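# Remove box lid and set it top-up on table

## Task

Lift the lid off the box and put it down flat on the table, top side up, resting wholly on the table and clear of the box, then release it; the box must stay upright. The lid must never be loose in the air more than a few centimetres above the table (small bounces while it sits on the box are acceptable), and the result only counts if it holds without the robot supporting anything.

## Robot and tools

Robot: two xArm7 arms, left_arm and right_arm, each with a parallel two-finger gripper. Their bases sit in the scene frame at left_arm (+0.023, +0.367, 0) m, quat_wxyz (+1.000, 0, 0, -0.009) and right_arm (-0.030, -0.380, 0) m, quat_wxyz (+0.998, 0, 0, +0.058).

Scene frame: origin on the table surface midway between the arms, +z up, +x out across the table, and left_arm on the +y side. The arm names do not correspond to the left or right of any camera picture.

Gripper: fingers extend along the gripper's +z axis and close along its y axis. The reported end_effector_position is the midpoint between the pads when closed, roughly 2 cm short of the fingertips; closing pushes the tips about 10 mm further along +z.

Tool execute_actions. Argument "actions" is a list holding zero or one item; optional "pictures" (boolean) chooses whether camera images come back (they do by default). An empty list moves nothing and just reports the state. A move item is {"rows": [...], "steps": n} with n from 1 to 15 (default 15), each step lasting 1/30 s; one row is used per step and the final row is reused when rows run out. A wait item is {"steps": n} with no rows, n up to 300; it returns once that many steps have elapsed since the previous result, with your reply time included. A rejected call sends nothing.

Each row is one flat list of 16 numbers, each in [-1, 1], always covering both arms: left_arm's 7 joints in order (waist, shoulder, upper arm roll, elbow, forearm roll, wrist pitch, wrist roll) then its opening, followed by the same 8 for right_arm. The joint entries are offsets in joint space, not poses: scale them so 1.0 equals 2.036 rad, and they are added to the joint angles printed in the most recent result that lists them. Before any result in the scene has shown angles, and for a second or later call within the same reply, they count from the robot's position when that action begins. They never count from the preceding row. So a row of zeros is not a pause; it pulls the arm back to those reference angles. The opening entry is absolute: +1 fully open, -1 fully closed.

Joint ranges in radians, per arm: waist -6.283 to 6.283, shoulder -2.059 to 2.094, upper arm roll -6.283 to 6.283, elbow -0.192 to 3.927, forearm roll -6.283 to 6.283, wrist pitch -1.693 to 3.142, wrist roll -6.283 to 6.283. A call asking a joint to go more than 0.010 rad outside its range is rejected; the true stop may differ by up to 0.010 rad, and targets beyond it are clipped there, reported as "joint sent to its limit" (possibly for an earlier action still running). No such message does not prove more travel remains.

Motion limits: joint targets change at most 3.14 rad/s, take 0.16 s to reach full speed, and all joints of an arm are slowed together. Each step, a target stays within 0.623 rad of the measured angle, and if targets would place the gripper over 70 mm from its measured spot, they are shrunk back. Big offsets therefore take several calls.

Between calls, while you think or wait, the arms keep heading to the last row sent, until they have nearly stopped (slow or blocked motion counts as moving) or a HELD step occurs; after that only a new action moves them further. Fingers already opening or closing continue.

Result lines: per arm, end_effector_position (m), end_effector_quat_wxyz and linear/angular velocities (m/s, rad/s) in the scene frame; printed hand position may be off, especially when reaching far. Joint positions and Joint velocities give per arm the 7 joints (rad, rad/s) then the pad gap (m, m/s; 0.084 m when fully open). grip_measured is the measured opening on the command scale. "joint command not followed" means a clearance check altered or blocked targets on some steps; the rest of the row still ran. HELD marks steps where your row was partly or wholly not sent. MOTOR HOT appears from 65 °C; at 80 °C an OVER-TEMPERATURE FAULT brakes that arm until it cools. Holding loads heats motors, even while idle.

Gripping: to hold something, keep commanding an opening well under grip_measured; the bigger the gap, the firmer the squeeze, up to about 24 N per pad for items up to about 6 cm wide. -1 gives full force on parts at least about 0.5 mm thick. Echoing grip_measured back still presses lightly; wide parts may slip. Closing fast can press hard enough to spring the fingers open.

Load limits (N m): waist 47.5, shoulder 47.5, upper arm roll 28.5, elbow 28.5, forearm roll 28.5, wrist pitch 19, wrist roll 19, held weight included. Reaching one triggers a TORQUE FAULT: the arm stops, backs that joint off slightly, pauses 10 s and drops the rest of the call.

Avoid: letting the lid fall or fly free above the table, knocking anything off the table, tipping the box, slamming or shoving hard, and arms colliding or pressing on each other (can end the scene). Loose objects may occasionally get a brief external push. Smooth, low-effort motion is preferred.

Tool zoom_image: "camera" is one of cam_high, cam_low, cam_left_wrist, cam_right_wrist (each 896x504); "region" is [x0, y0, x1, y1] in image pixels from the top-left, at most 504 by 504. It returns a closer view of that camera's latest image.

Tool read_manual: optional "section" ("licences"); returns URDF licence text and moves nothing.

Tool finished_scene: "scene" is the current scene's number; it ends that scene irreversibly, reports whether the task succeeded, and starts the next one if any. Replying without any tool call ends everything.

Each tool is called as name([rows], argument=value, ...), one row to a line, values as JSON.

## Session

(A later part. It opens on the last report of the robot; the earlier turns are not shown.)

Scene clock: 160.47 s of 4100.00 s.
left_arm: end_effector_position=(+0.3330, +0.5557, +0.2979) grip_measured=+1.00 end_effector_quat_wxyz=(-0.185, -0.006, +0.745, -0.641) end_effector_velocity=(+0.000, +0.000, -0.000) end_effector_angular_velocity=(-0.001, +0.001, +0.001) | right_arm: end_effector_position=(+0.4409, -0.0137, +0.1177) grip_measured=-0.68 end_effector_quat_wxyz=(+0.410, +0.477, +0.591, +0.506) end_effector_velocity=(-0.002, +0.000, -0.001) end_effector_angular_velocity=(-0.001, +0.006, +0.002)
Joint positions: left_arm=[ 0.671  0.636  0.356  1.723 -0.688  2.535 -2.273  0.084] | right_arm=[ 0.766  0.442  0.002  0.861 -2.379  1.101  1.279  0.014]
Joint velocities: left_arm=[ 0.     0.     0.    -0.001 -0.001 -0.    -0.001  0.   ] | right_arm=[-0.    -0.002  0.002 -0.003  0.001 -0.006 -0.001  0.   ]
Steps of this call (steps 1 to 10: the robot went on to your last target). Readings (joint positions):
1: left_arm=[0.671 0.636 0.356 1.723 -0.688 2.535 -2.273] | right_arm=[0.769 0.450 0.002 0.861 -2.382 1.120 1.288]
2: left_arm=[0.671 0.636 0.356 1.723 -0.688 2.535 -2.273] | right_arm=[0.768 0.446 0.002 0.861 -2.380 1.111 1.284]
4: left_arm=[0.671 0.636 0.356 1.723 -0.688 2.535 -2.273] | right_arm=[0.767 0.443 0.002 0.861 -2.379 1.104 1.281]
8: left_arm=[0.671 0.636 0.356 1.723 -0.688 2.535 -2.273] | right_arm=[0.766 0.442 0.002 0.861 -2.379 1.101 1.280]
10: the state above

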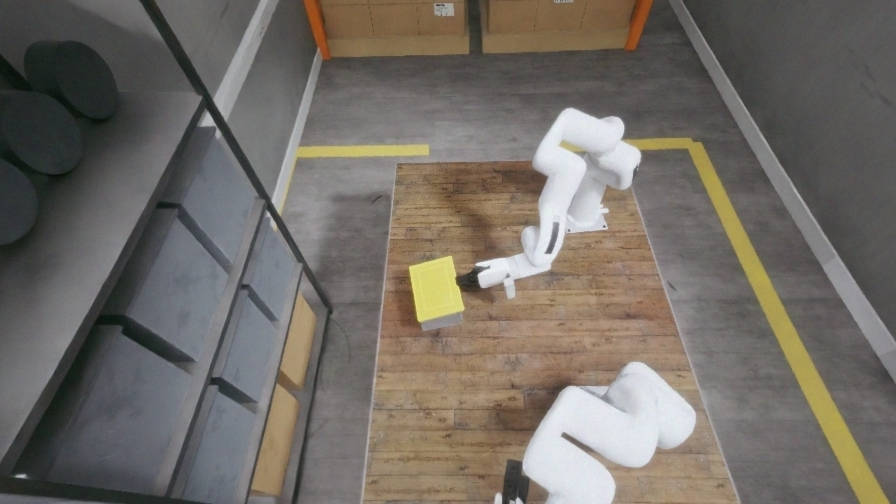

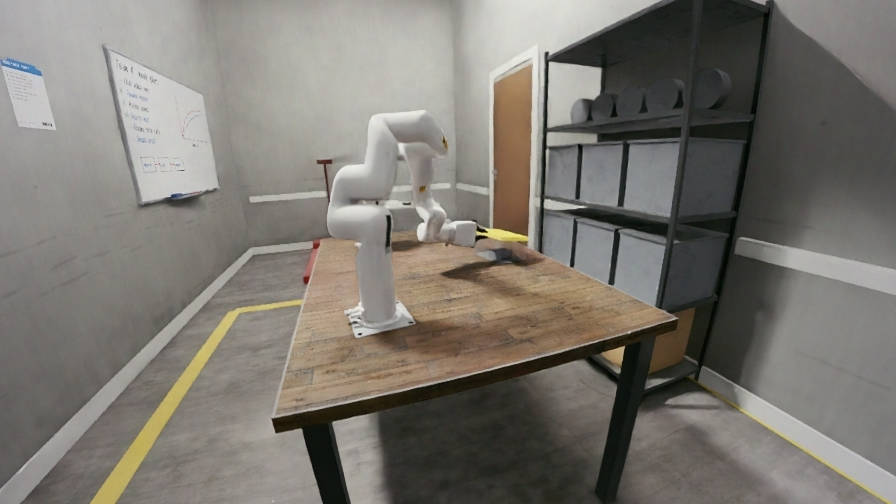

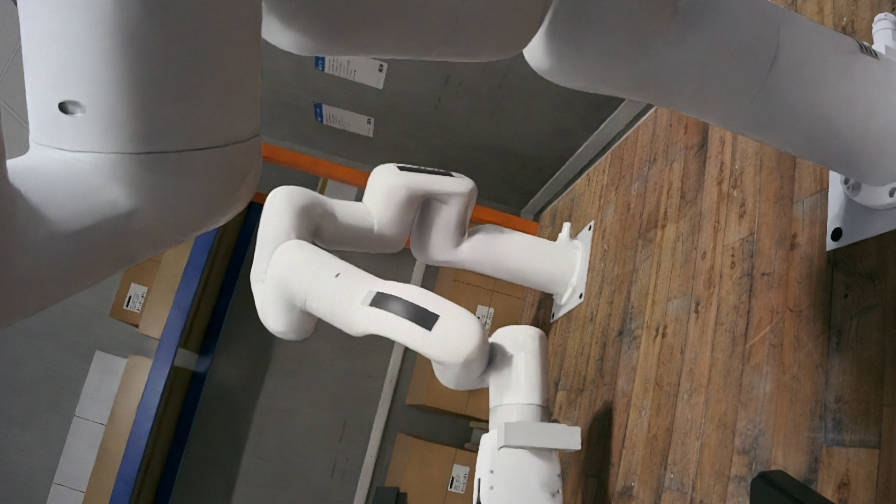

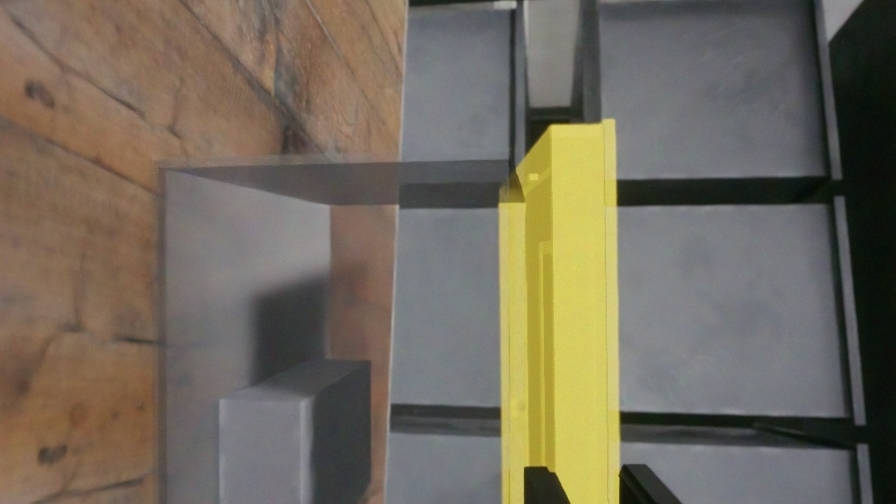

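zoom_image(camera="cam_low", region=[455, 215, 545, 275])

Region (455, 215, 545, 275) of cam_low's 896x504 image, scaled by 5.600, with more detail than that image has.

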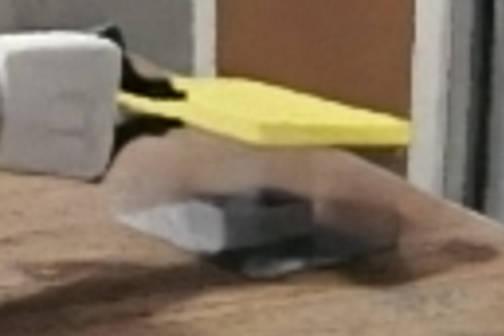

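execute_actions([
  {"rows": [[0,0,0,0,0,0,0,1,-0.0008,0.0008,0,0.0014,-0.0007,-0.0007,-0.0002,-1],[0,0,0,0,0,0,0,1,-0.0017,0.0016,0,0.0029,-0.0013,-0.0014,-0.0005,-1],[0,0,0,0,0,0,0,1,-0.0025,0.0024,0,0.0043,-0.002,-0.0021,-0.0007,-1],[0,0,0,0,0,0,0,1,-0.0026,0.0012,0,0.0041,-0.0018,-0.0028,-0.0014,-1],[0,0,0,0,0,0,0,1,-0.0028,-0.0012,0,0.0036,-0.0014,-0.0042,-0.0027,-1],[0,0,0,0,0,0,0,1,-0.0031,-0.0047,0,0.0029,-0.0007,-0.0062,-0.0048,-1],[0,0,0,0,0,0,0,1,-0.0035,-0.0091,0,0.002,0.0001,-0.0088,-0.0073,-1],[0,0,0,0,0,0,0,1,-0.0039,-0.0139,0,0.001,0.001,-0.0115,-0.01,-1],[0,0,0,0,0,0,0,1,-0.0043,-0.0186,0,0.0001,0.0018,-0.0143,-0.0127,-1],[0,0,0,0,0,0,0,1,-0.0047,-0.0234,0,-0.0009,0.0027,-0.0171,-0.0154,-1],[0,0,0,0,0,0,0,1,-0.0051,-0.0278,0,-0.0018,0.0035,-0.0196,-0.0179,-1],[0,0,0,0,0,0,0,1,-0.0054,-0.0317,0,-0.0026,0.0042,-0.0219,-0.0201,-1],[0,0,0,0,0,0,0,1,-0.0057,-0.0345,0,-0.0031,0.0047,-0.0235,-0.0217,-1],[0,0,0,0,0,0,0,1,-0.0058,-0.0365,0,-0.0035,0.0051,-0.0246,-0.0228,-1],[0,0,0,0,0,0,0,1,-0.0059,-0.0373,0,-0.0037,0.0052,-0.0251,-0.0233,-1]], "steps": 15},
], pictures=false)

execute_actions([
  {"steps": 12},
])

Scene clock: 187.60 s of 4100.00 s.
left_arm: end_effector_position=(+0.3330, +0.5557, +0.2979) grip_measured=+1.00 end_effector_quat_wxyz=(-0.185, -0.006, +0.745, -0.641) end_effector_velocity=(-0.000, -0.000, -0.000) end_effector_angular_velocity=(-0.003, +0.001, +0.000) | right_arm: end_effector_position=(+0.4441, -0.0125, +0.1418) grip_measured=-0.68 end_effector_quat_wxyz=(+0.410, +0.476, +0.590, +0.507) end_effector_velocity=(+0.003, +0.001, +0.079) end_effector_angular_velocity=(+0.019, -0.020, -0.000)
Joint positions: left_arm=[ 0.671  0.636  0.356  1.723 -0.688  2.535 -2.273  0.084] | right_arm=[ 0.756  0.381  0.002  0.857 -2.371  1.059  1.241  0.014]
Joint velocities: left_arm=[-0.001  0.001  0.001 -0.002 -0.001  0.     0.001 -0.   ] | right_arm=[-0.018 -0.202 -0.002 -0.032  0.035 -0.108 -0.108 -0.   ]
Steps of this call (steps 1 to 30: the robot went on to your last target; steps 31 to 90: nothing new was sent; then 23.63 s passed at rest; steps 91 to 105: all 15 steps of this action). Readings (joint positions):
91: left_arm=[0.671 0.636 0.356 1.723 -0.688 2.535 -2.273] | right_arm=[0.767 0.441 0.003 0.860 -2.379 1.100 1.279]
92: left_arm=[0.671 0.636 0.356 1.723 -0.688 2.535 -2.273] | right_arm=[0.766 0.442 0.003 0.861 -2.379 1.099 1.279]
94: left_arm=[0.671 0.636 0.356 1.723 -0.688 2.535 -2.273] | right_arm=[0.765 0.444 0.003 0.863 -2.381 1.098 1.279]
98: left_arm=[0.671 0.636 0.356 1.723 -0.688 2.535 -2.273] | right_arm=[0.761 0.437 0.003 0.865 -2.381 1.090 1.272]
105: the state above

Scene clock: 188.00 s of 4100.00 s.
left_arm: end_effector_position=(+0.3330, +0.5557, +0.2979) grip_measured=+1.00 end_effector_quat_wxyz=(-0.185, -0.006, +0.745, -0.641) end_effector_velocity=(+0.000, -0.000, +0.001) end_effector_angular_velocity=(+0.002, -0.004, -0.001) | right_arm: end_effector_position=(+0.4438, -0.0129, +0.1465) grip_measured=-0.68 end_effector_quat_wxyz=(+0.410, +0.476, +0.590, +0.507) end_effector_velocity=(+0.001, +0.000, +0.002) end_effector_angular_velocity=(+0.002, -0.002, -0.001)
Joint positions: left_arm=[ 0.671  0.636  0.356  1.723 -0.688  2.535 -2.273  0.084] | right_arm=[ 0.754  0.366  0.002  0.853 -2.368  1.049  1.232  0.014]
Joint velocities: left_arm=[-0.    -0.003 -0.     0.001 -0.    -0.     0.001  0.   ] | right_arm=[-0.    -0.002 -0.     0.001 -0.     0.    -0.    -0.   ]
Steps of this call (steps 1 to 12: the robot went on to your last target). Readings (joint positions):
1: left_arm=[0.671 0.636 0.356 1.723 -0.688 2.535 -2.273] | right_arm=[0.755 0.375 0.002 0.856 -2.370 1.055 1.238]
2: left_arm=[0.671 0.636 0.356 1.723 -0.688 2.535 -2.273] | right_arm=[0.755 0.371 0.002 0.855 -2.369 1.053 1.236]
4: left_arm=[0.671 0.636 0.356 1.723 -0.688 2.535 -2.273] | right_arm=[0.755 0.367 0.002 0.854 -2.369 1.051 1.233]
8: left_arm=[0.671 0.636 0.356 1.723 -0.688 2.535 -2.273] | right_arm=[0.754 0.367 0.002 0.853 -2.368 1.049 1.232]
12: the state above

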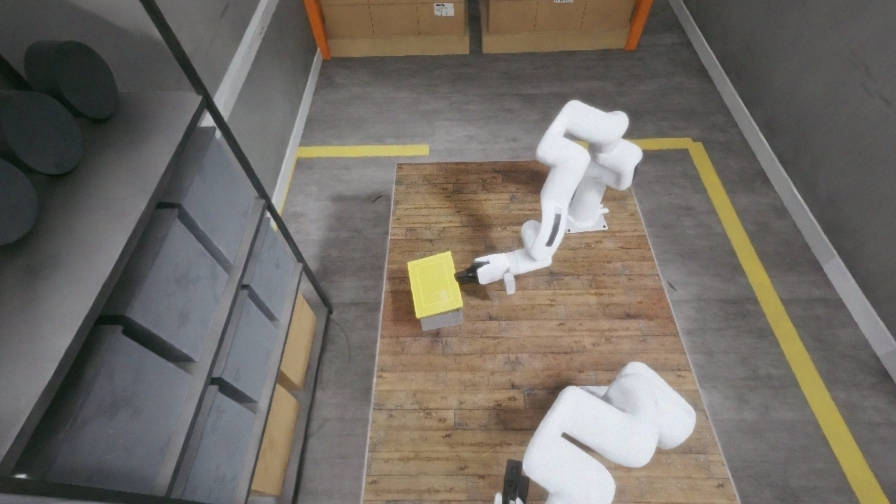

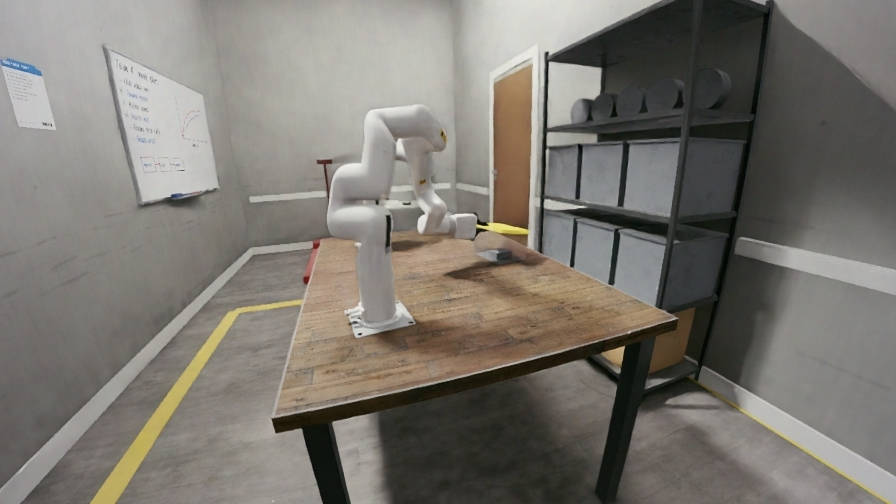

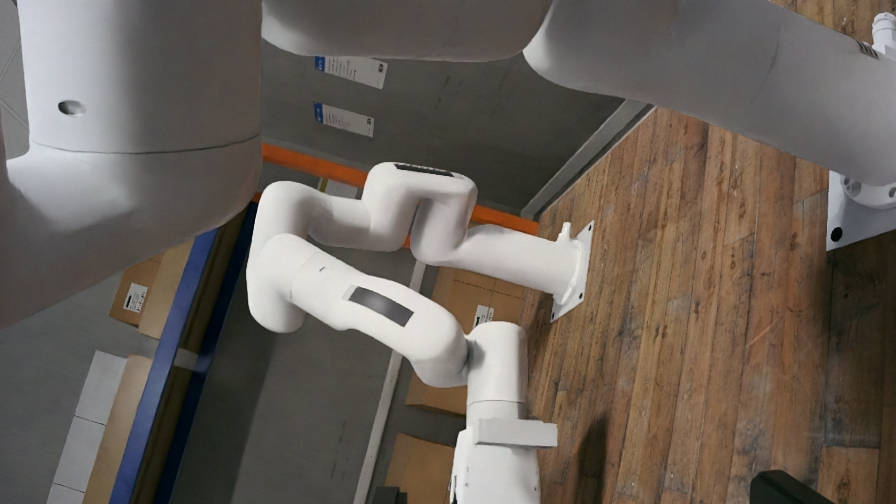

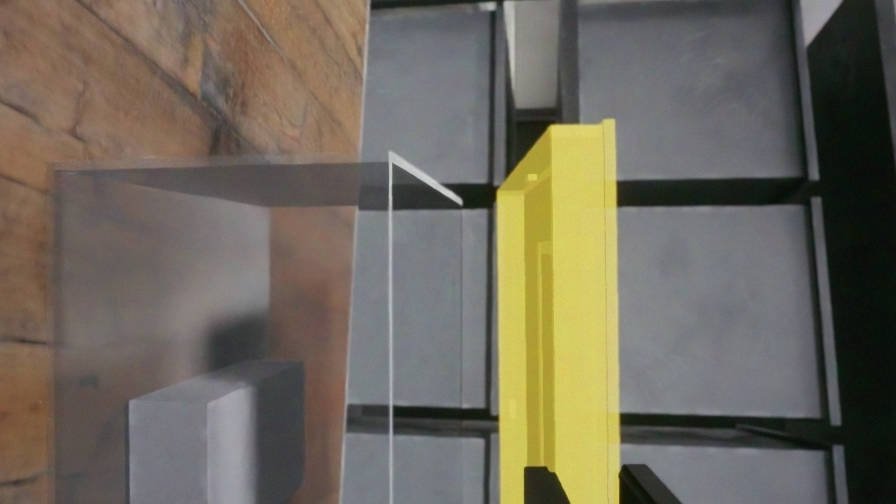

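execute_actions([
  {"rows": [[0,0,0,0,0,0,0,1,0.0004,0,0,0,0,0,0,-1],[0,0,0,0,0,0,0,1,0.0013,0,0,0,0,0,0,-1],[0,0,0,0,0,0,0,1,0.0027,0,0,0,0,0,0,-1],[0,0,0,0,0,0,0,1,0.0045,0,0,0,0,0,0,-1],[0,0,0,0,0,0,0,1,0.0067,0,0,0,0,0,0,-1],[0,0,0,0,0,0,0,1,0.0094,0,0,0,0,0,0,-1],[0,0,0,0,0,0,0,1,0.0125,0,0,0,0,0,0,-1],[0,0,0,0,0,0,0,1,0.0161,0,0,0,0,0,0,-1],[0,0,0,0,0,0,0,1,0.0202,0,0,0,0,0,0,-1],[0,0,0,0,0,0,0,1,0.0246,0,0,0,0,0,0,-1],[0,0,0,0,0,0,0,1,0.0296,0,0,0,0,0,0,-1],[0,0,0,0,0,0,0,1,0.0349,0,0,0,0,0,0,-1],[0,0,0,0,0,0,0,1,0.0407,0,0,0,0,0,0,-1],[0,0,0,0,0,0,0,1,0.047,0,0,0,0,0,0,-1],[0,0,0,0,0,0,0,1,0.0538,0,0,0,0,0,0,-1]], "steps": 15},
], pictures=false)

execute_actions([
  {"rows": [[0,0,0,0,0,0,0,1,0.0262,0,0,0,0,0,0,-1],[0,0,0,0,0,0,0,1,0.0329,0,0,0,0,0,0,-1],[0,0,0,0,0,0,0,1,0.0396,0,0,0,0,0,0,-1],[0,0,0,0,0,0,0,1,0.0463,0,0,0,0,0,0,-1],[0,0,0,0,0,0,0,1,0.053,0,0,0,0,0,0,-1],[0,0,0,0,0,0,0,1,0.0597,0,0,0,0,0,0,-1],[0,0,0,0,0,0,0,1,0.0664,0,0,0,0,0,0,-1],[0,0,0,0,0,0,0,1,0.0731,0,0,0,0,0,0,-1],[0,0,0,0,0,0,0,1,0.0798,0,0,0,0,0,0,-1],[0,0,0,0,0,0,0,1,0.0865,0,0,0,0,0,0,-1],[0,0,0,0,0,0,0,1,0.0932,0,0,0,0,0,0,-1],[0,0,0,0,0,0,0,1,0.0999,0,0,0,0,0,0,-1],[0,0,0,0,0,0,0,1,0.1066,0,0,0,0,0,0,-1],[0,0,0,0,0,0,0,1,0.1133,0,0,0,0,0,0,-1],[0,0,0,0,0,0,0,1,0.12,0,0,0,0,0,0,-1]], "steps": 15},
], pictures=false)

execute_actions([
  {"rows": [[0,0,0,0,0,0,0,1,0.029,0,0,0,0,0,0,-1],[0,0,0,0,0,0,0,1,0.0357,0,0,0,0,0,0,-1],[0,0,0,0,0,0,0,1,0.0422,0,0,0,0,0,0,-1],[0,0,0,0,0,0,0,1,0.0484,0,0,0,0,0,0,-1],[0,0,0,0,0,0,0,1,0.0543,0,0,0,0,0,0,-1],[0,0,0,0,0,0,0,1,0.0598,0,0,0,0,0,0,-1],[0,0,0,0,0,0,0,1,0.0649,0,0,0,0,0,0,-1],[0,0,0,0,0,0,0,1,0.0697,0,0,0,0,0,0,-1],[0,0,0,0,0,0,0,1,0.0742,0,0,0,0,0,0,-1],[0,0,0,0,0,0,0,1,0.0781,0,0,0,0,0,0,-1],[0,0,0,0,0,0,0,1,0.0815,0,0,0,0,0,0,-1],[0,0,0,0,0,0,0,1,0.084,0,0,0,0,0,0,-1],[0,0,0,0,0,0,0,1,0.0861,0,0,0,0,0,0,-1],[0,0,0,0,0,0,0,1,0.0874,0,0,0,0,0,0,-1],[0,0,0,0,0,0,0,1,0.0882,0,0,0,0,0,0,-1]], "steps": 15},
], pictures=false)

execute_actions([
  {"rows": [[0,0,0,0,0,0,0,1,0.005,0.0002,0,0.0001,0,-0.0001,0,-1],[0,0,0,0,0,0,0,1,0.0049,0.0008,0,0.0004,0,-0.0005,0.0002,-1],[0,0,0,0,0,0,0,1,0.0047,0.0018,0,0.0009,0,-0.0012,0.0004,-1],[0,0,0,0,0,0,0,1,0.0045,0.0031,0,0.0017,-0.0001,-0.0021,0.0008,-1],[0,0,0,0,0,0,0,1,0.0042,0.0049,0,0.0026,-0.0001,-0.0032,0.0012,-1],[0,0,0,0,0,0,0,1,0.0038,0.0069,0,0.0036,-0.0001,-0.0045,0.0017,-1],[0,0,0,0,0,0,0,1,0.0034,0.0093,0,0.0049,-0.0002,-0.0061,0.0023,-1],[0,0,0,0,0,0,0,1,0.003,0.012,0,0.0063,-0.0002,-0.0079,0.0029,-1],[0,0,0,0,0,0,0,1,0.0025,0.015,0,0.0079,-0.0003,-0.0098,0.0036,-1],[0,0,0,0,0,0,0,1,0.002,0.0182,0,0.0096,-0.0004,-0.0119,0.0044,-1],[0,0,0,0,0,0,0,1,0.0014,0.0216,0,0.0113,-0.0004,-0.0141,0.0053,-1],[0,0,0,0,0,0,0,1,0.0008,0.025,0,0.0132,-0.0005,-0.0164,0.0061,-1],[0,0,0,0,0,0,0,1,0.0002,0.0287,0,0.0151,-0.0006,-0.0188,0.007,-1],[0,0,0,0,0,0,0,1,-0.0005,0.0325,0,0.0171,-0.0006,-0.0213,0.0079,-1],[0,0,0,0,0,0,0,1,-0.0011,0.0363,0,0.0191,-0.0007,-0.0238,0.0089,-1]], "steps": 15},
], pictures=false)

execute_actions([
  {"rows": [[0,0,0,0,0,0,0,1,-0.0026,0.0157,0,0.0083,-0.0003,-0.0103,0.0038,-1],[0,0,0,0,0,0,0,1,-0.0033,0.0195,0,0.0102,-0.0004,-0.0128,0.0047,-1],[0,0,0,0,0,0,0,1,-0.0039,0.0232,0,0.0122,-0.0004,-0.0152,0.0056,-1],[0,0,0,0,0,0,0,1,-0.0045,0.0266,0,0.014,-0.0005,-0.0175,0.0065,-1],[0,0,0,0,0,0,0,1,-0.0051,0.0301,0,0.0158,-0.0006,-0.0197,0.0073,-1],[0,0,0,0,0,0,0,1,-0.0056,0.0333,0,0.0175,-0.0006,-0.0218,0.0081,-1],[0,0,0,0,0,0,0,1,-0.0061,0.0362,0,0.0191,-0.0007,-0.0238,0.0088,-1],[0,0,0,0,0,0,0,1,-0.0065,0.0389,0,0.0205,-0.0008,-0.0255,0.0095,-1],[0,0,0,0,0,0,0,1,-0.0069,0.0413,0,0.0217,-0.0008,-0.0271,0.0101,-1],[0,0,0,0,0,0,0,1,-0.0073,0.0433,0,0.0228,-0.0008,-0.0284,0.0106,-1],[0,0,0,0,0,0,0,1,-0.0076,0.0451,0,0.0237,-0.0009,-0.0296,0.011,-1],[0,0,0,0,0,0,0,1,-0.0078,0.0465,0,0.0244,-0.0009,-0.0305,0.0113,-1],[0,0,0,0,0,0,0,1,-0.008,0.0474,0,0.0249,-0.0009,-0.0311,0.0116,-1],[0,0,0,0,0,0,0,1,-0.0081,0.048,0,0.0253,-0.0009,-0.0315,0.0117,-1],[0,0,0,0,0,0,0,1,-0.0081,0.0482,0,0.0254,-0.0009,-0.0316,0.0118,-1]], "steps": 15},
], pictures=false)

execute_actions([
  {"steps": 8},
])

Scene clock: 238.67 s of 4100.00 s.
left_arm: end_effector_position=(+0.3330, +0.5557, +0.2979) grip_measured=+1.00 end_effector_quat_wxyz=(-0.185, -0.006, +0.745, -0.641) end_effector_velocity=(-0.000, -0.000, +0.000) end_effector_angular_velocity=(-0.002, +0.001, +0.000) | right_arm: end_effector_position=(+0.4172, +0.0190, +0.1465) grip_measured=-0.68 end_effector_quat_wxyz=(+0.392, +0.455, +0.607, +0.521) end_effector_velocity=(-0.131, +0.145, -0.001) end_effector_angular_velocity=(-0.001, +0.001, +0.326)
Joint positions: left_arm=[ 0.671  0.636  0.356  1.723 -0.688  2.535 -2.273  0.084] | right_arm=[ 0.824  0.366  0.002  0.853 -2.368  1.049  1.232  0.014]
Joint velocities: left_arm=[-0.     0.     0.    -0.001 -0.     0.001 -0.    -0.   ] | right_arm=[ 0.326  0.001  0.    -0.001  0.    -0.     0.    -0.   ]
Steps of this call (steps 1 to 30: the robot went on to your last target; steps 31 to 90: nothing new was sent; then 47.17 s passed at rest; steps 91 to 105: all 15 steps of this action). Readings (joint positions):
91: left_arm=[0.671 0.636 0.356 1.723 -0.688 2.535 -2.273] | right_arm=[0.754 0.366 0.002 0.853 -2.368 1.049 1.232]
92: left_arm=[0.671 0.636 0.356 1.723 -0.688 2.535 -2.273] | right_arm=[0.754 0.366 0.002 0.853 -2.368 1.049 1.232]
94: left_arm=[0.671 0.636 0.356 1.723 -0.688 2.535 -2.272] | right_arm=[0.756 0.366 0.002 0.853 -2.368 1.049 1.232]
98: left_arm=[0.671 0.636 0.356 1.723 -0.688 2.535 -2.273] | right_arm=[0.769 0.366 0.002 0.853 -2.368 1.050 1.232]
105: the state above

Scene clock: 239.17 s of 4100.00 s.
left_arm: end_effector_position=(+0.3330, +0.5557, +0.2979) grip_measured=+1.00 end_effector_quat_wxyz=(-0.185, -0.006, +0.745, -0.641) end_effector_velocity=(+0.000, +0.000, -0.000) end_effector_angular_velocity=(+0.001, +0.002, -0.000) | right_arm: end_effector_position=(+0.3299, +0.0992, +0.1465) grip_measured=-0.68 end_effector_quat_wxyz=(+0.339, +0.393, +0.649, +0.557) end_effector_velocity=(-0.195, +0.146, -0.000) end_effector_angular_velocity=(-0.000, +0.000, +0.407)
Joint positions: left_arm=[ 0.671  0.636  0.356  1.723 -0.688  2.535 -2.273  0.084] | right_arm=[ 1.022  0.366  0.002  0.853 -2.368  1.049  1.232  0.014]
Joint velocities: left_arm=[ 0.     0.001 -0.     0.002  0.001  0.    -0.001 -0.   ] | right_arm=[ 0.408 -0.    -0.    -0.     0.    -0.     0.    -0.   ]
Steps of this call (steps 1 to 15: all 15 steps of this action). Readings (joint positions):
1: left_arm=[0.671 0.636 0.356 1.723 -0.688 2.535 -2.273] | right_arm=[0.835 0.366 0.002 0.853 -2.368 1.049 1.232]
2: left_arm=[0.671 0.636 0.356 1.723 -0.688 2.535 -2.273] | right_arm=[0.847 0.366 0.002 0.853 -2.368 1.049 1.232]
4: left_arm=[0.671 0.636 0.356 1.723 -0.688 2.535 -2.273] | right_arm=[0.873 0.366 0.002 0.853 -2.368 1.049 1.232]
8: left_arm=[0.671 0.636 0.356 1.723 -0.688 2.535 -2.273] | right_arm=[0.927 0.366 0.003 0.853 -2.368 1.049 1.232]
15: the state above

Scene clock: 239.67 s of 4100.00 s.
left_arm: end_effector_position=(+0.3330, +0.5557, +0.2979) grip_measured=+1.00 end_effector_quat_wxyz=(-0.185, -0.006, +0.745, -0.641) end_effector_velocity=(+0.000, +0.000, +0.000) end_effector_angular_velocity=(+0.001, -0.001, +0.000) | right_arm: end_effector_position=(+0.2445, +0.1526, +0.1465) grip_measured=-0.68 end_effector_quat_wxyz=(+0.290, +0.337, +0.679, +0.583) end_effector_velocity=(-0.081, +0.042, +0.001) end_effector_angular_velocity=(+0.002, -0.000, +0.151)
Joint positions: left_arm=[ 0.671  0.636  0.356  1.723 -0.688  2.535 -2.273  0.084] | right_arm=[ 1.189  0.366  0.003  0.853 -2.368  1.049  1.232  0.014]
Joint velocities: left_arm=[ 0.    -0.    -0.     0.001 -0.001 -0.    -0.001 -0.   ] | right_arm=[ 0.151 -0.002  0.     0.001 -0.    -0.     0.     0.   ]
Steps of this call (steps 1 to 15: all 15 steps of this action). Readings (joint positions):
1: left_arm=[0.671 0.636 0.356 1.723 -0.688 2.535 -2.273] | right_arm=[1.035 0.366 0.002 0.853 -2.368 1.049 1.232]
2: left_arm=[0.671 0.636 0.356 1.723 -0.688 2.535 -2.273] | right_arm=[1.049 0.366 0.002 0.853 -2.368 1.049 1.232]
4: left_arm=[0.671 0.636 0.356 1.723 -0.688 2.535 -2.273] | right_arm=[1.076 0.366 0.002 0.853 -2.368 1.049 1.232]
8: left_arm=[0.671 0.636 0.356 1.723 -0.688 2.535 -2.273] | right_arm=[1.127 0.366 0.003 0.853 -2.368 1.049 1.232]
15: the state above

Scene clock: 240.17 s of 4100.00 s.
left_arm: end_effector_position=(+0.3330, +0.5557, +0.2979) grip_measured=+1.00 end_effector_quat_wxyz=(-0.185, -0.006, +0.745, -0.641) end_effector_velocity=(+0.000, +0.000, -0.001) end_effector_angular_velocity=(-0.001, +0.003, +0.000) | right_arm: end_effector_position=(+0.2398, +0.1562, +0.1211) grip_measured=-0.68 end_effector_quat_wxyz=(+0.279, +0.340, +0.696, +0.568) end_effector_velocity=(+0.001, +0.002, -0.108) end_effector_angular_velocity=(-0.131, +0.166, +0.001)
Joint positions: left_arm=[ 0.671  0.636  0.356  1.723 -0.688  2.535 -2.273  0.084] | right_arm=[ 1.191  0.416  0.003  0.879 -2.369  1.017  1.244  0.014]
Joint velocities: left_arm=[ 0.     0.002 -0.     0.     0.    -0.    -0.001 -0.   ] | right_arm=[-0.036  0.212  0.001  0.112 -0.004 -0.139  0.052  0.   ]
Steps of this call (steps 1 to 15: all 15 steps of this action). Readings (joint positions):
1: left_arm=[0.671 0.636 0.356 1.723 -0.688 2.535 -2.273] | right_arm=[1.194 0.366 0.003 0.853 -2.368 1.049 1.232]
2: left_arm=[0.671 0.636 0.356 1.723 -0.688 2.535 -2.273] | right_arm=[1.196 0.366 0.003 0.853 -2.368 1.049 1.232]
4: left_arm=[0.671 0.636 0.356 1.723 -0.688 2.535 -2.273] | right_arm=[1.198 0.367 0.003 0.854 -2.368 1.048 1.232]
8: left_arm=[0.671 0.636 0.356 1.723 -0.688 2.535 -2.273] | right_arm=[1.197 0.377 0.002 0.859 -2.368 1.042 1.235]
15: the state above

Scene clock: 240.67 s of 4100.00 s.
left_arm: end_effector_position=(+0.3330, +0.5557, +0.2979) grip_measured=+1.00 end_effector_quat_wxyz=(-0.185, -0.006, +0.745, -0.641) end_effector_velocity=(-0.000, +0.000, -0.000) end_effector_angular_velocity=(+0.000, +0.002, -0.001) | right_arm: end_effector_position=(+0.2399, +0.1549, +0.0735) grip_measured=-0.68 end_effector_quat_wxyz=(+0.264, +0.353, +0.721, +0.534) end_effector_velocity=(-0.000, -0.002, -0.037) end_effector_angular_velocity=(-0.044, +0.058, -0.004)
Joint positions: left_arm=[ 0.671  0.636  0.356  1.723 -0.688  2.535 -2.273  0.084] | right_arm=[ 1.175  0.509  0.003  0.928 -2.371  0.956  1.267  0.014]
Joint velocities: left_arm=[-0.     0.001  0.     0.001  0.001  0.001 -0.001  0.   ] | right_arm=[-0.013  0.073 -0.     0.039 -0.001 -0.048  0.018 -0.   ]
Steps of this call (steps 1 to 15: all 15 steps of this action). Readings (joint positions):
1: left_arm=[0.671 0.636 0.356 1.723 -0.688 2.535 -2.273] | right_arm=[1.190 0.424 0.003 0.883 -2.369 1.012 1.246]
2: left_arm=[0.671 0.636 0.356 1.723 -0.688 2.535 -2.273] | right_arm=[1.188 0.431 0.003 0.887 -2.370 1.007 1.248]
4: left_arm=[0.671 0.636 0.356 1.723 -0.688 2.535 -2.273] | right_arm=[1.186 0.446 0.003 0.895 -2.370 0.997 1.251]
8: left_arm=[0.671 0.636 0.356 1.723 -0.688 2.535 -2.273] | right_arm=[1.181 0.475 0.003 0.910 -2.370 0.978 1.258]
15: the state above

Scene clock: 240.93 s of 4100.00 s.
left_arm: end_effector_position=(+0.3330, +0.5557, +0.2979) grip_measured=+1.00 end_effector_quat_wxyz=(-0.185, -0.006, +0.745, -0.641) end_effector_velocity=(+0.000, +0.000, -0.001) end_effector_angular_velocity=(-0.001, +0.002, +0.000) | right_arm: end_effector_position=(+0.2399, +0.1551, +0.0712) grip_measured=-0.68 end_effector_quat_wxyz=(+0.263, +0.354, +0.722, +0.533) end_effector_velocity=(-0.000, -0.000, -0.002) end_effector_angular_velocity=(-0.003, +0.002, +0.000)
Joint positions: left_arm=[ 0.671  0.636  0.356  1.723 -0.688  2.535 -2.273  0.084] | right_arm=[ 1.175  0.514  0.003  0.931 -2.371  0.952  1.268  0.014]
Joint velocities: left_arm=[ 0.     0.004  0.     0.001  0.    -0.001  0.001 -0.   ] | right_arm=[-0.     0.003  0.     0.    -0.    -0.001  0.001  0.   ]
Steps of this call (steps 1 to 8: the robot went on to your last target). Readings (joint positions):
1: left_arm=[0.671 0.636 0.356 1.723 -0.688 2.535 -2.273] | right_arm=[1.175 0.511 0.003 0.929 -2.371 0.955 1.267]
2: left_arm=[0.671 0.636 0.356 1.723 -0.688 2.535 -2.273] | right_arm=[1.175 0.512 0.003 0.929 -2.371 0.954 1.268]
4: left_arm=[0.671 0.636 0.356 1.723 -0.688 2.535 -2.273] | right_arm=[1.175 0.514 0.003 0.930 -2.371 0.953 1.268]
8: the state above

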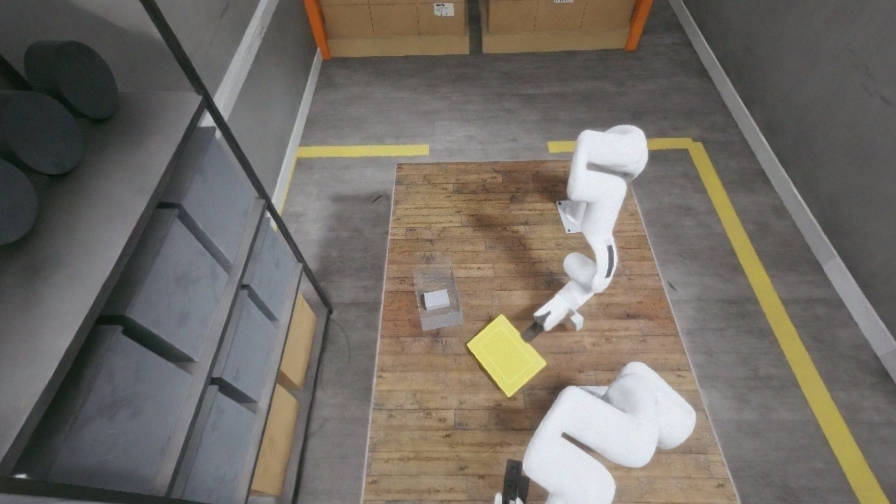

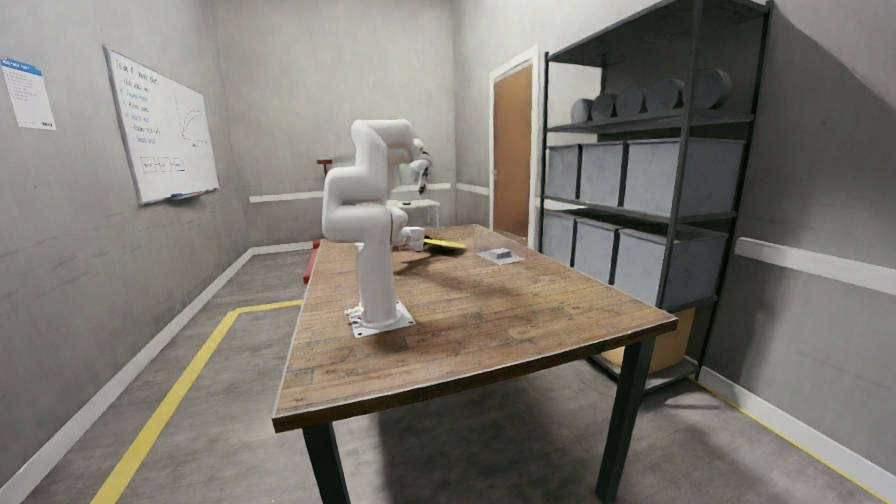

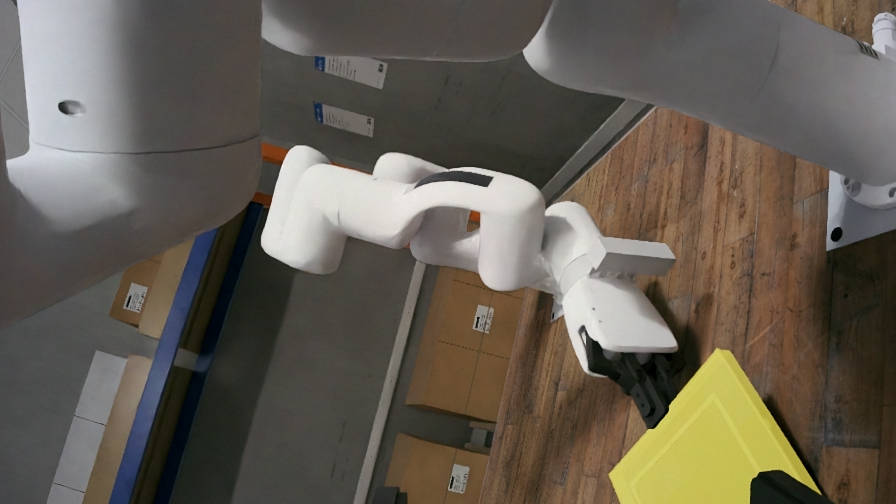

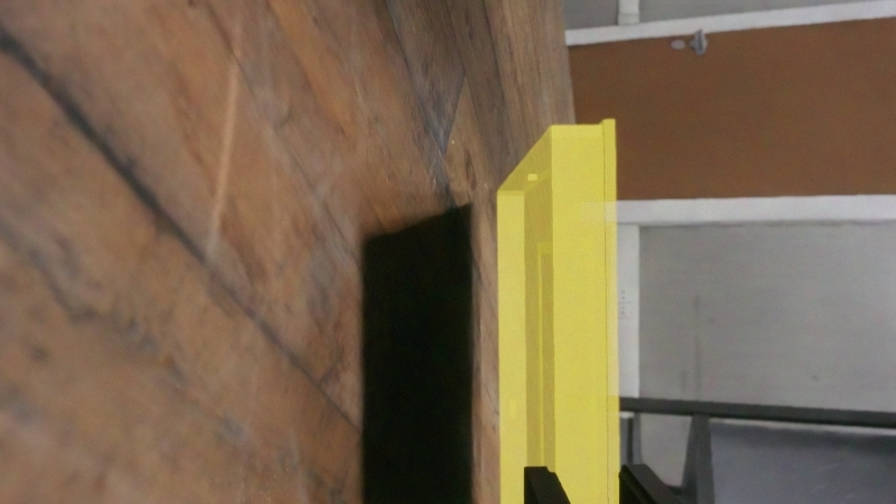

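execute_actions([
  {"rows": [[0,0,0,0,0,0,0,1,-0.0005,-0.0001,0,0.0007,0.0004,-0.0025,-0.0008,-1],[0,0,0,0,0,0,0,1,-0.0012,-0.0002,0,0.0016,0.0011,-0.0057,-0.0019,-1],[0,0,0,0,0,0,0,1,-0.0021,-0.0002,0,0.0028,0.0018,-0.0098,-0.0033,-1],[0,0,0,0,0,0,0,1,-0.003,-0.0003,0,0.004,0.0026,-0.0138,-0.0047,-1],[0,0,0,0,0,0,0,1,-0.0039,-0.0004,0,0.0052,0.0035,-0.0179,-0.0061,-1],[0,0,0,0,0,0,0,1,-0.0046,-0.0004,0,0.0061,0.0042,-0.0211,-0.0073,-1],[0,0,0,0,0,0,0,1,-0.0051,-0.0004,0,0.0069,0.0047,-0.0236,-0.0082,-1],[0,0,0,0,0,0,0,1,-0.0057,-0.0004,0,0.0076,0.0052,-0.026,-0.0091,-1],[0,0,0,0,0,0,0,1,-0.0061,-0.0004,0,0.0082,0.0056,-0.0279,-0.0098,-1],[0,0,0,0,0,0,0,1,-0.0065,-0.0004,0,0.0087,0.006,-0.0297,-0.0105,-1],[0,0,0,0,0,0,0,1,-0.0068,-0.0004,0,0.0092,0.0064,-0.0312,-0.011,-1],[0,0,0,0,0,0,0,1,-0.0071,-0.0004,0,0.0096,0.0067,-0.0325,-0.0115,-1]], "steps": 15},
], pictures=false)

execute_actions([
  {"steps": 5},
])

Scene clock: 268.13 s of 4100.00 s.
left_arm: end_effector_position=(+0.3330, +0.5557, +0.2979) grip_measured=+1.00 end_effector_quat_wxyz=(-0.185, -0.006, +0.745, -0.641) end_effector_velocity=(+0.000, -0.000, +0.000) end_effector_angular_velocity=(+0.000, +0.002, -0.000) | right_arm: end_effector_position=(+0.2404, +0.1558, +0.0660) grip_measured=-0.68 end_effector_quat_wxyz=(+0.254, +0.361, +0.734, +0.516) end_effector_velocity=(+0.001, +0.002, -0.001) end_effector_angular_velocity=(-0.014, +0.023, -0.001)
Joint positions: left_arm=[ 0.671  0.636  0.356  1.723 -0.688  2.535 -2.273  0.084] | right_arm=[ 1.161  0.513  0.003  0.95  -2.358  0.89   1.246  0.014]
Joint velocities: left_arm=[ 0.    -0.    -0.001  0.     0.     0.    -0.002  0.   ] | right_arm=[-0.009 -0.003 -0.001  0.016  0.01  -0.042 -0.016  0.   ]
Steps of this call (steps 1 to 15: the robot went on to your last target; steps 16 to 90: nothing new was sent; then 23.70 s passed at rest; steps 91 to 105: all 15 steps of this action). Readings (joint positions):
91: left_arm=[0.671 0.636 0.356 1.723 -0.688 2.535 -2.273] | right_arm=[1.174 0.514 0.003 0.931 -2.371 0.952 1.268]
92: left_arm=[0.671 0.636 0.356 1.723 -0.688 2.535 -2.273] | right_arm=[1.174 0.514 0.003 0.931 -2.371 0.951 1.268]
94: left_arm=[0.671 0.636 0.356 1.723 -0.688 2.535 -2.273] | right_arm=[1.173 0.514 0.003 0.933 -2.370 0.944 1.265]
98: left_arm=[0.671 0.636 0.356 1.723 -0.688 2.535 -2.272] | right_arm=[1.167 0.513 0.003 0.941 -2.365 0.919 1.257]
105: the state above

Scene clock: 268.30 s of 4100.00 s.
left_arm: end_effector_position=(+0.3330, +0.5557, +0.2979) grip_measured=+1.00 end_effector_quat_wxyz=(-0.185, -0.006, +0.745, -0.641) end_effector_velocity=(+0.000, -0.000, +0.000) end_effector_angular_velocity=(-0.002, -0.001, +0.001) | right_arm: end_effector_position=(+0.2403, +0.1558, +0.0658) grip_measured=-0.68 end_effector_quat_wxyz=(+0.254, +0.361, +0.735, +0.515) end_effector_velocity=(-0.001, -0.001, -0.002) end_effector_angular_velocity=(-0.005, +0.003, +0.001)
Joint positions: left_arm=[ 0.671  0.636  0.356  1.723 -0.688  2.535 -2.273  0.084] | right_arm=[ 1.16   0.513  0.003  0.951 -2.358  0.887  1.245  0.014]
Joint velocities: left_arm=[ 0.001 -0.    -0.    -0.001 -0.001  0.     0.001 -0.   ] | right_arm=[-0.     0.001  0.    -0.     0.001 -0.004 -0.002  0.   ]
Steps of this call (steps 1 to 5: the robot went on to your last target). Readings (joint positions):
1: left_arm=[0.671 0.636 0.356 1.723 -0.688 2.535 -2.273] | right_arm=[1.160 0.513 0.003 0.950 -2.358 0.888 1.246]
2: left_arm=[0.671 0.636 0.356 1.723 -0.688 2.535 -2.273] | right_arm=[1.160 0.513 0.003 0.950 -2.358 0.888 1.245]
4: left_arm=[0.671 0.636 0.356 1.723 -0.688 2.535 -2.273] | right_arm=[1.160 0.513 0.003 0.951 -2.358 0.887 1.245]
5: the state above

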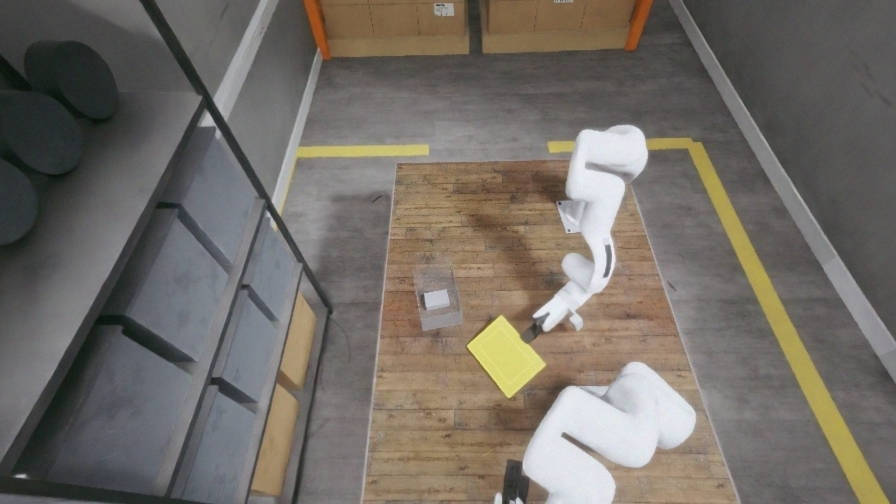

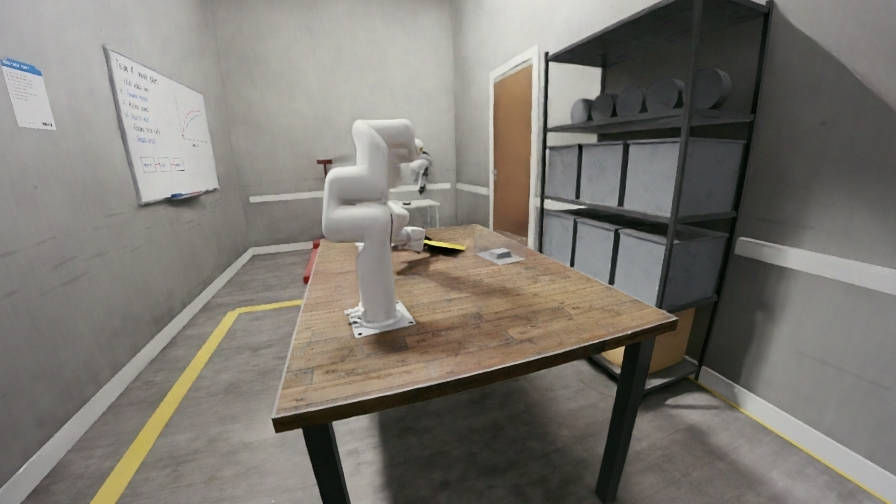

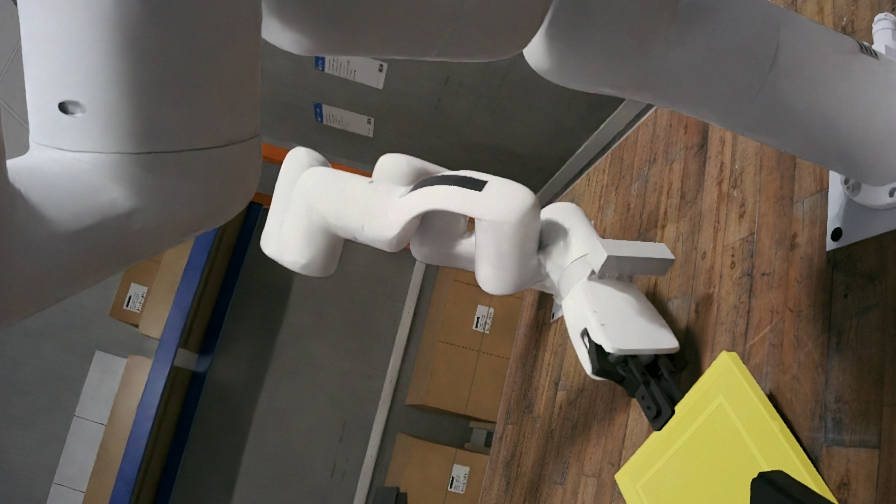

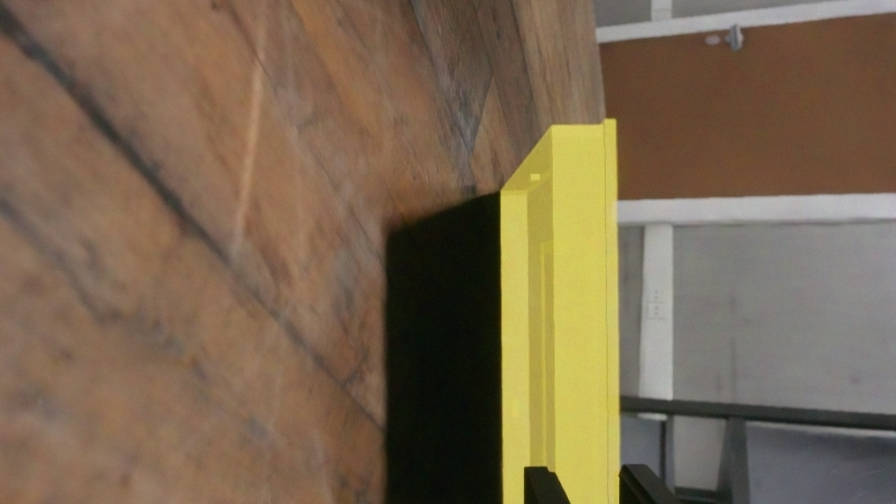

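execute_actions(actions=[])

Scene clock: 284.87 s of 4100.00 s.
left_arm: end_effector_position=(+0.3330, +0.5557, +0.2979) grip_measured=+1.00 end_effector_quat_wxyz=(-0.185, -0.006, +0.745, -0.641) end_effector_velocity=(+0.000, -0.000, +0.001) end_effector_angular_velocity=(+0.001, -0.003, -0.000) | right_arm: end_effector_position=(+0.2402, +0.1557, +0.0655) grip_measured=-0.68 end_effector_quat_wxyz=(+0.253, +0.361, +0.735, +0.515) end_effector_velocity=(-0.000, +0.000, +0.000) end_effector_angular_velocity=(+0.000, -0.000, +0.001)
Joint positions: left_arm=[ 0.671  0.636  0.356  1.723 -0.688  2.535 -2.273  0.084] | right_arm=[ 1.16   0.513  0.003  0.95  -2.358  0.886  1.245  0.014]
Joint velocities: left_arm=[-0.    -0.002 -0.     0.    -0.    -0.     0.001  0.   ] | right_arm=[ 0. -0.  0. -0. -0. -0. -0. -0.]
Steps of this call (steps 1 to 15: the robot went on to your last target; steps 16 to 90: nothing new was sent; then 13.57 s passed at rest). Readings (joint positions):
1: left_arm=[0.671 0.636 0.356 1.723 -0.688 2.535 -2.273] | right_arm=[1.160 0.513 0.003 0.951 -2.358 0.887 1.245]
2: left_arm=[0.671 0.636 0.356 1.723 -0.688 2.535 -2.273] | right_arm=[1.160 0.513 0.003 0.951 -2.358 0.887 1.245]
4: left_arm=[0.671 0.636 0.356 1.723 -0.688 2.535 -2.273] | right_arm=[1.160 0.513 0.003 0.951 -2.358 0.887 1.245]
8: left_arm=[0.671 0.636 0.356 1.723 -0.688 2.535 -2.273] | right_arm=[1.160 0.513 0.003 0.951 -2.358 0.886 1.245]
90: the state above
All arms were judged still, so your last target was given up. Only a new action makes them travel on or press farther. Fingers that are still opening or closing keep moving.

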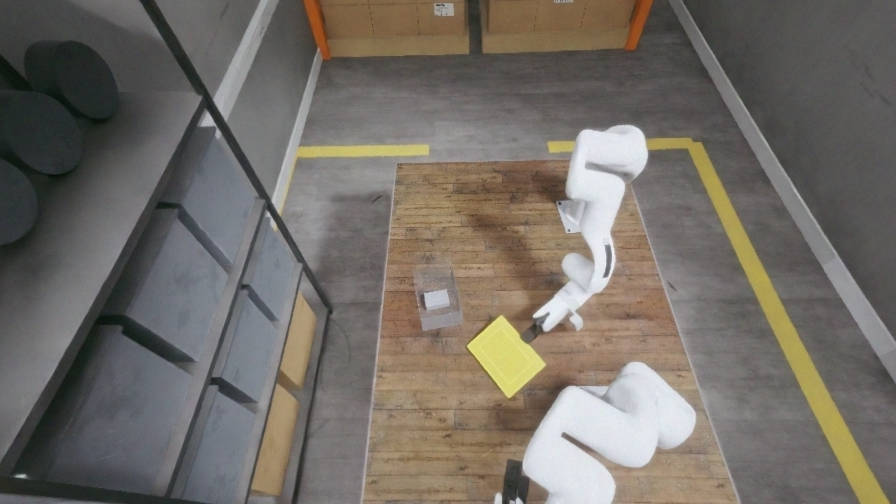

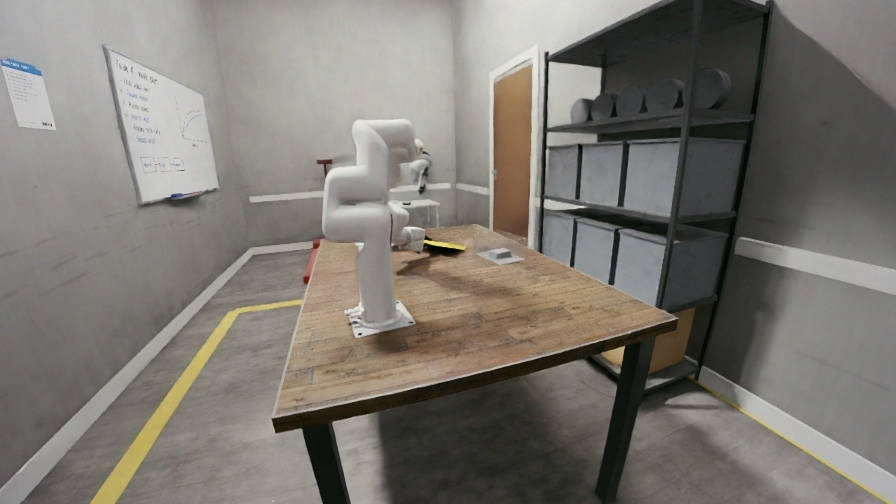

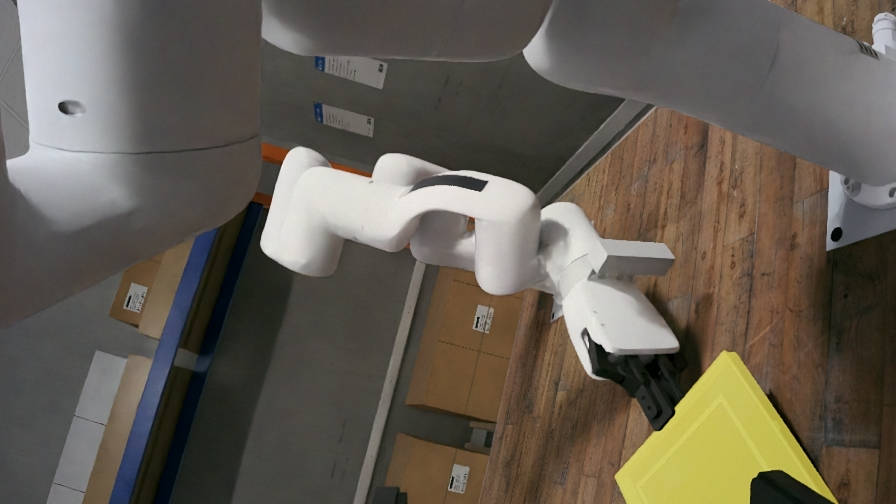

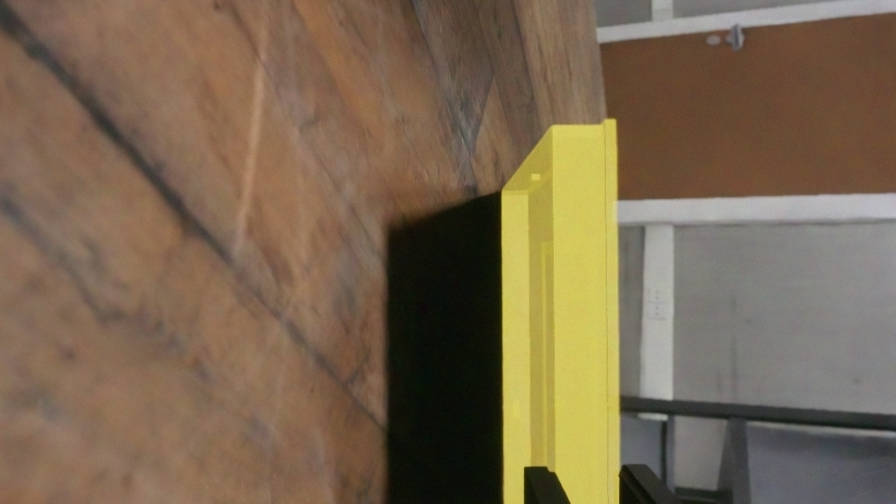

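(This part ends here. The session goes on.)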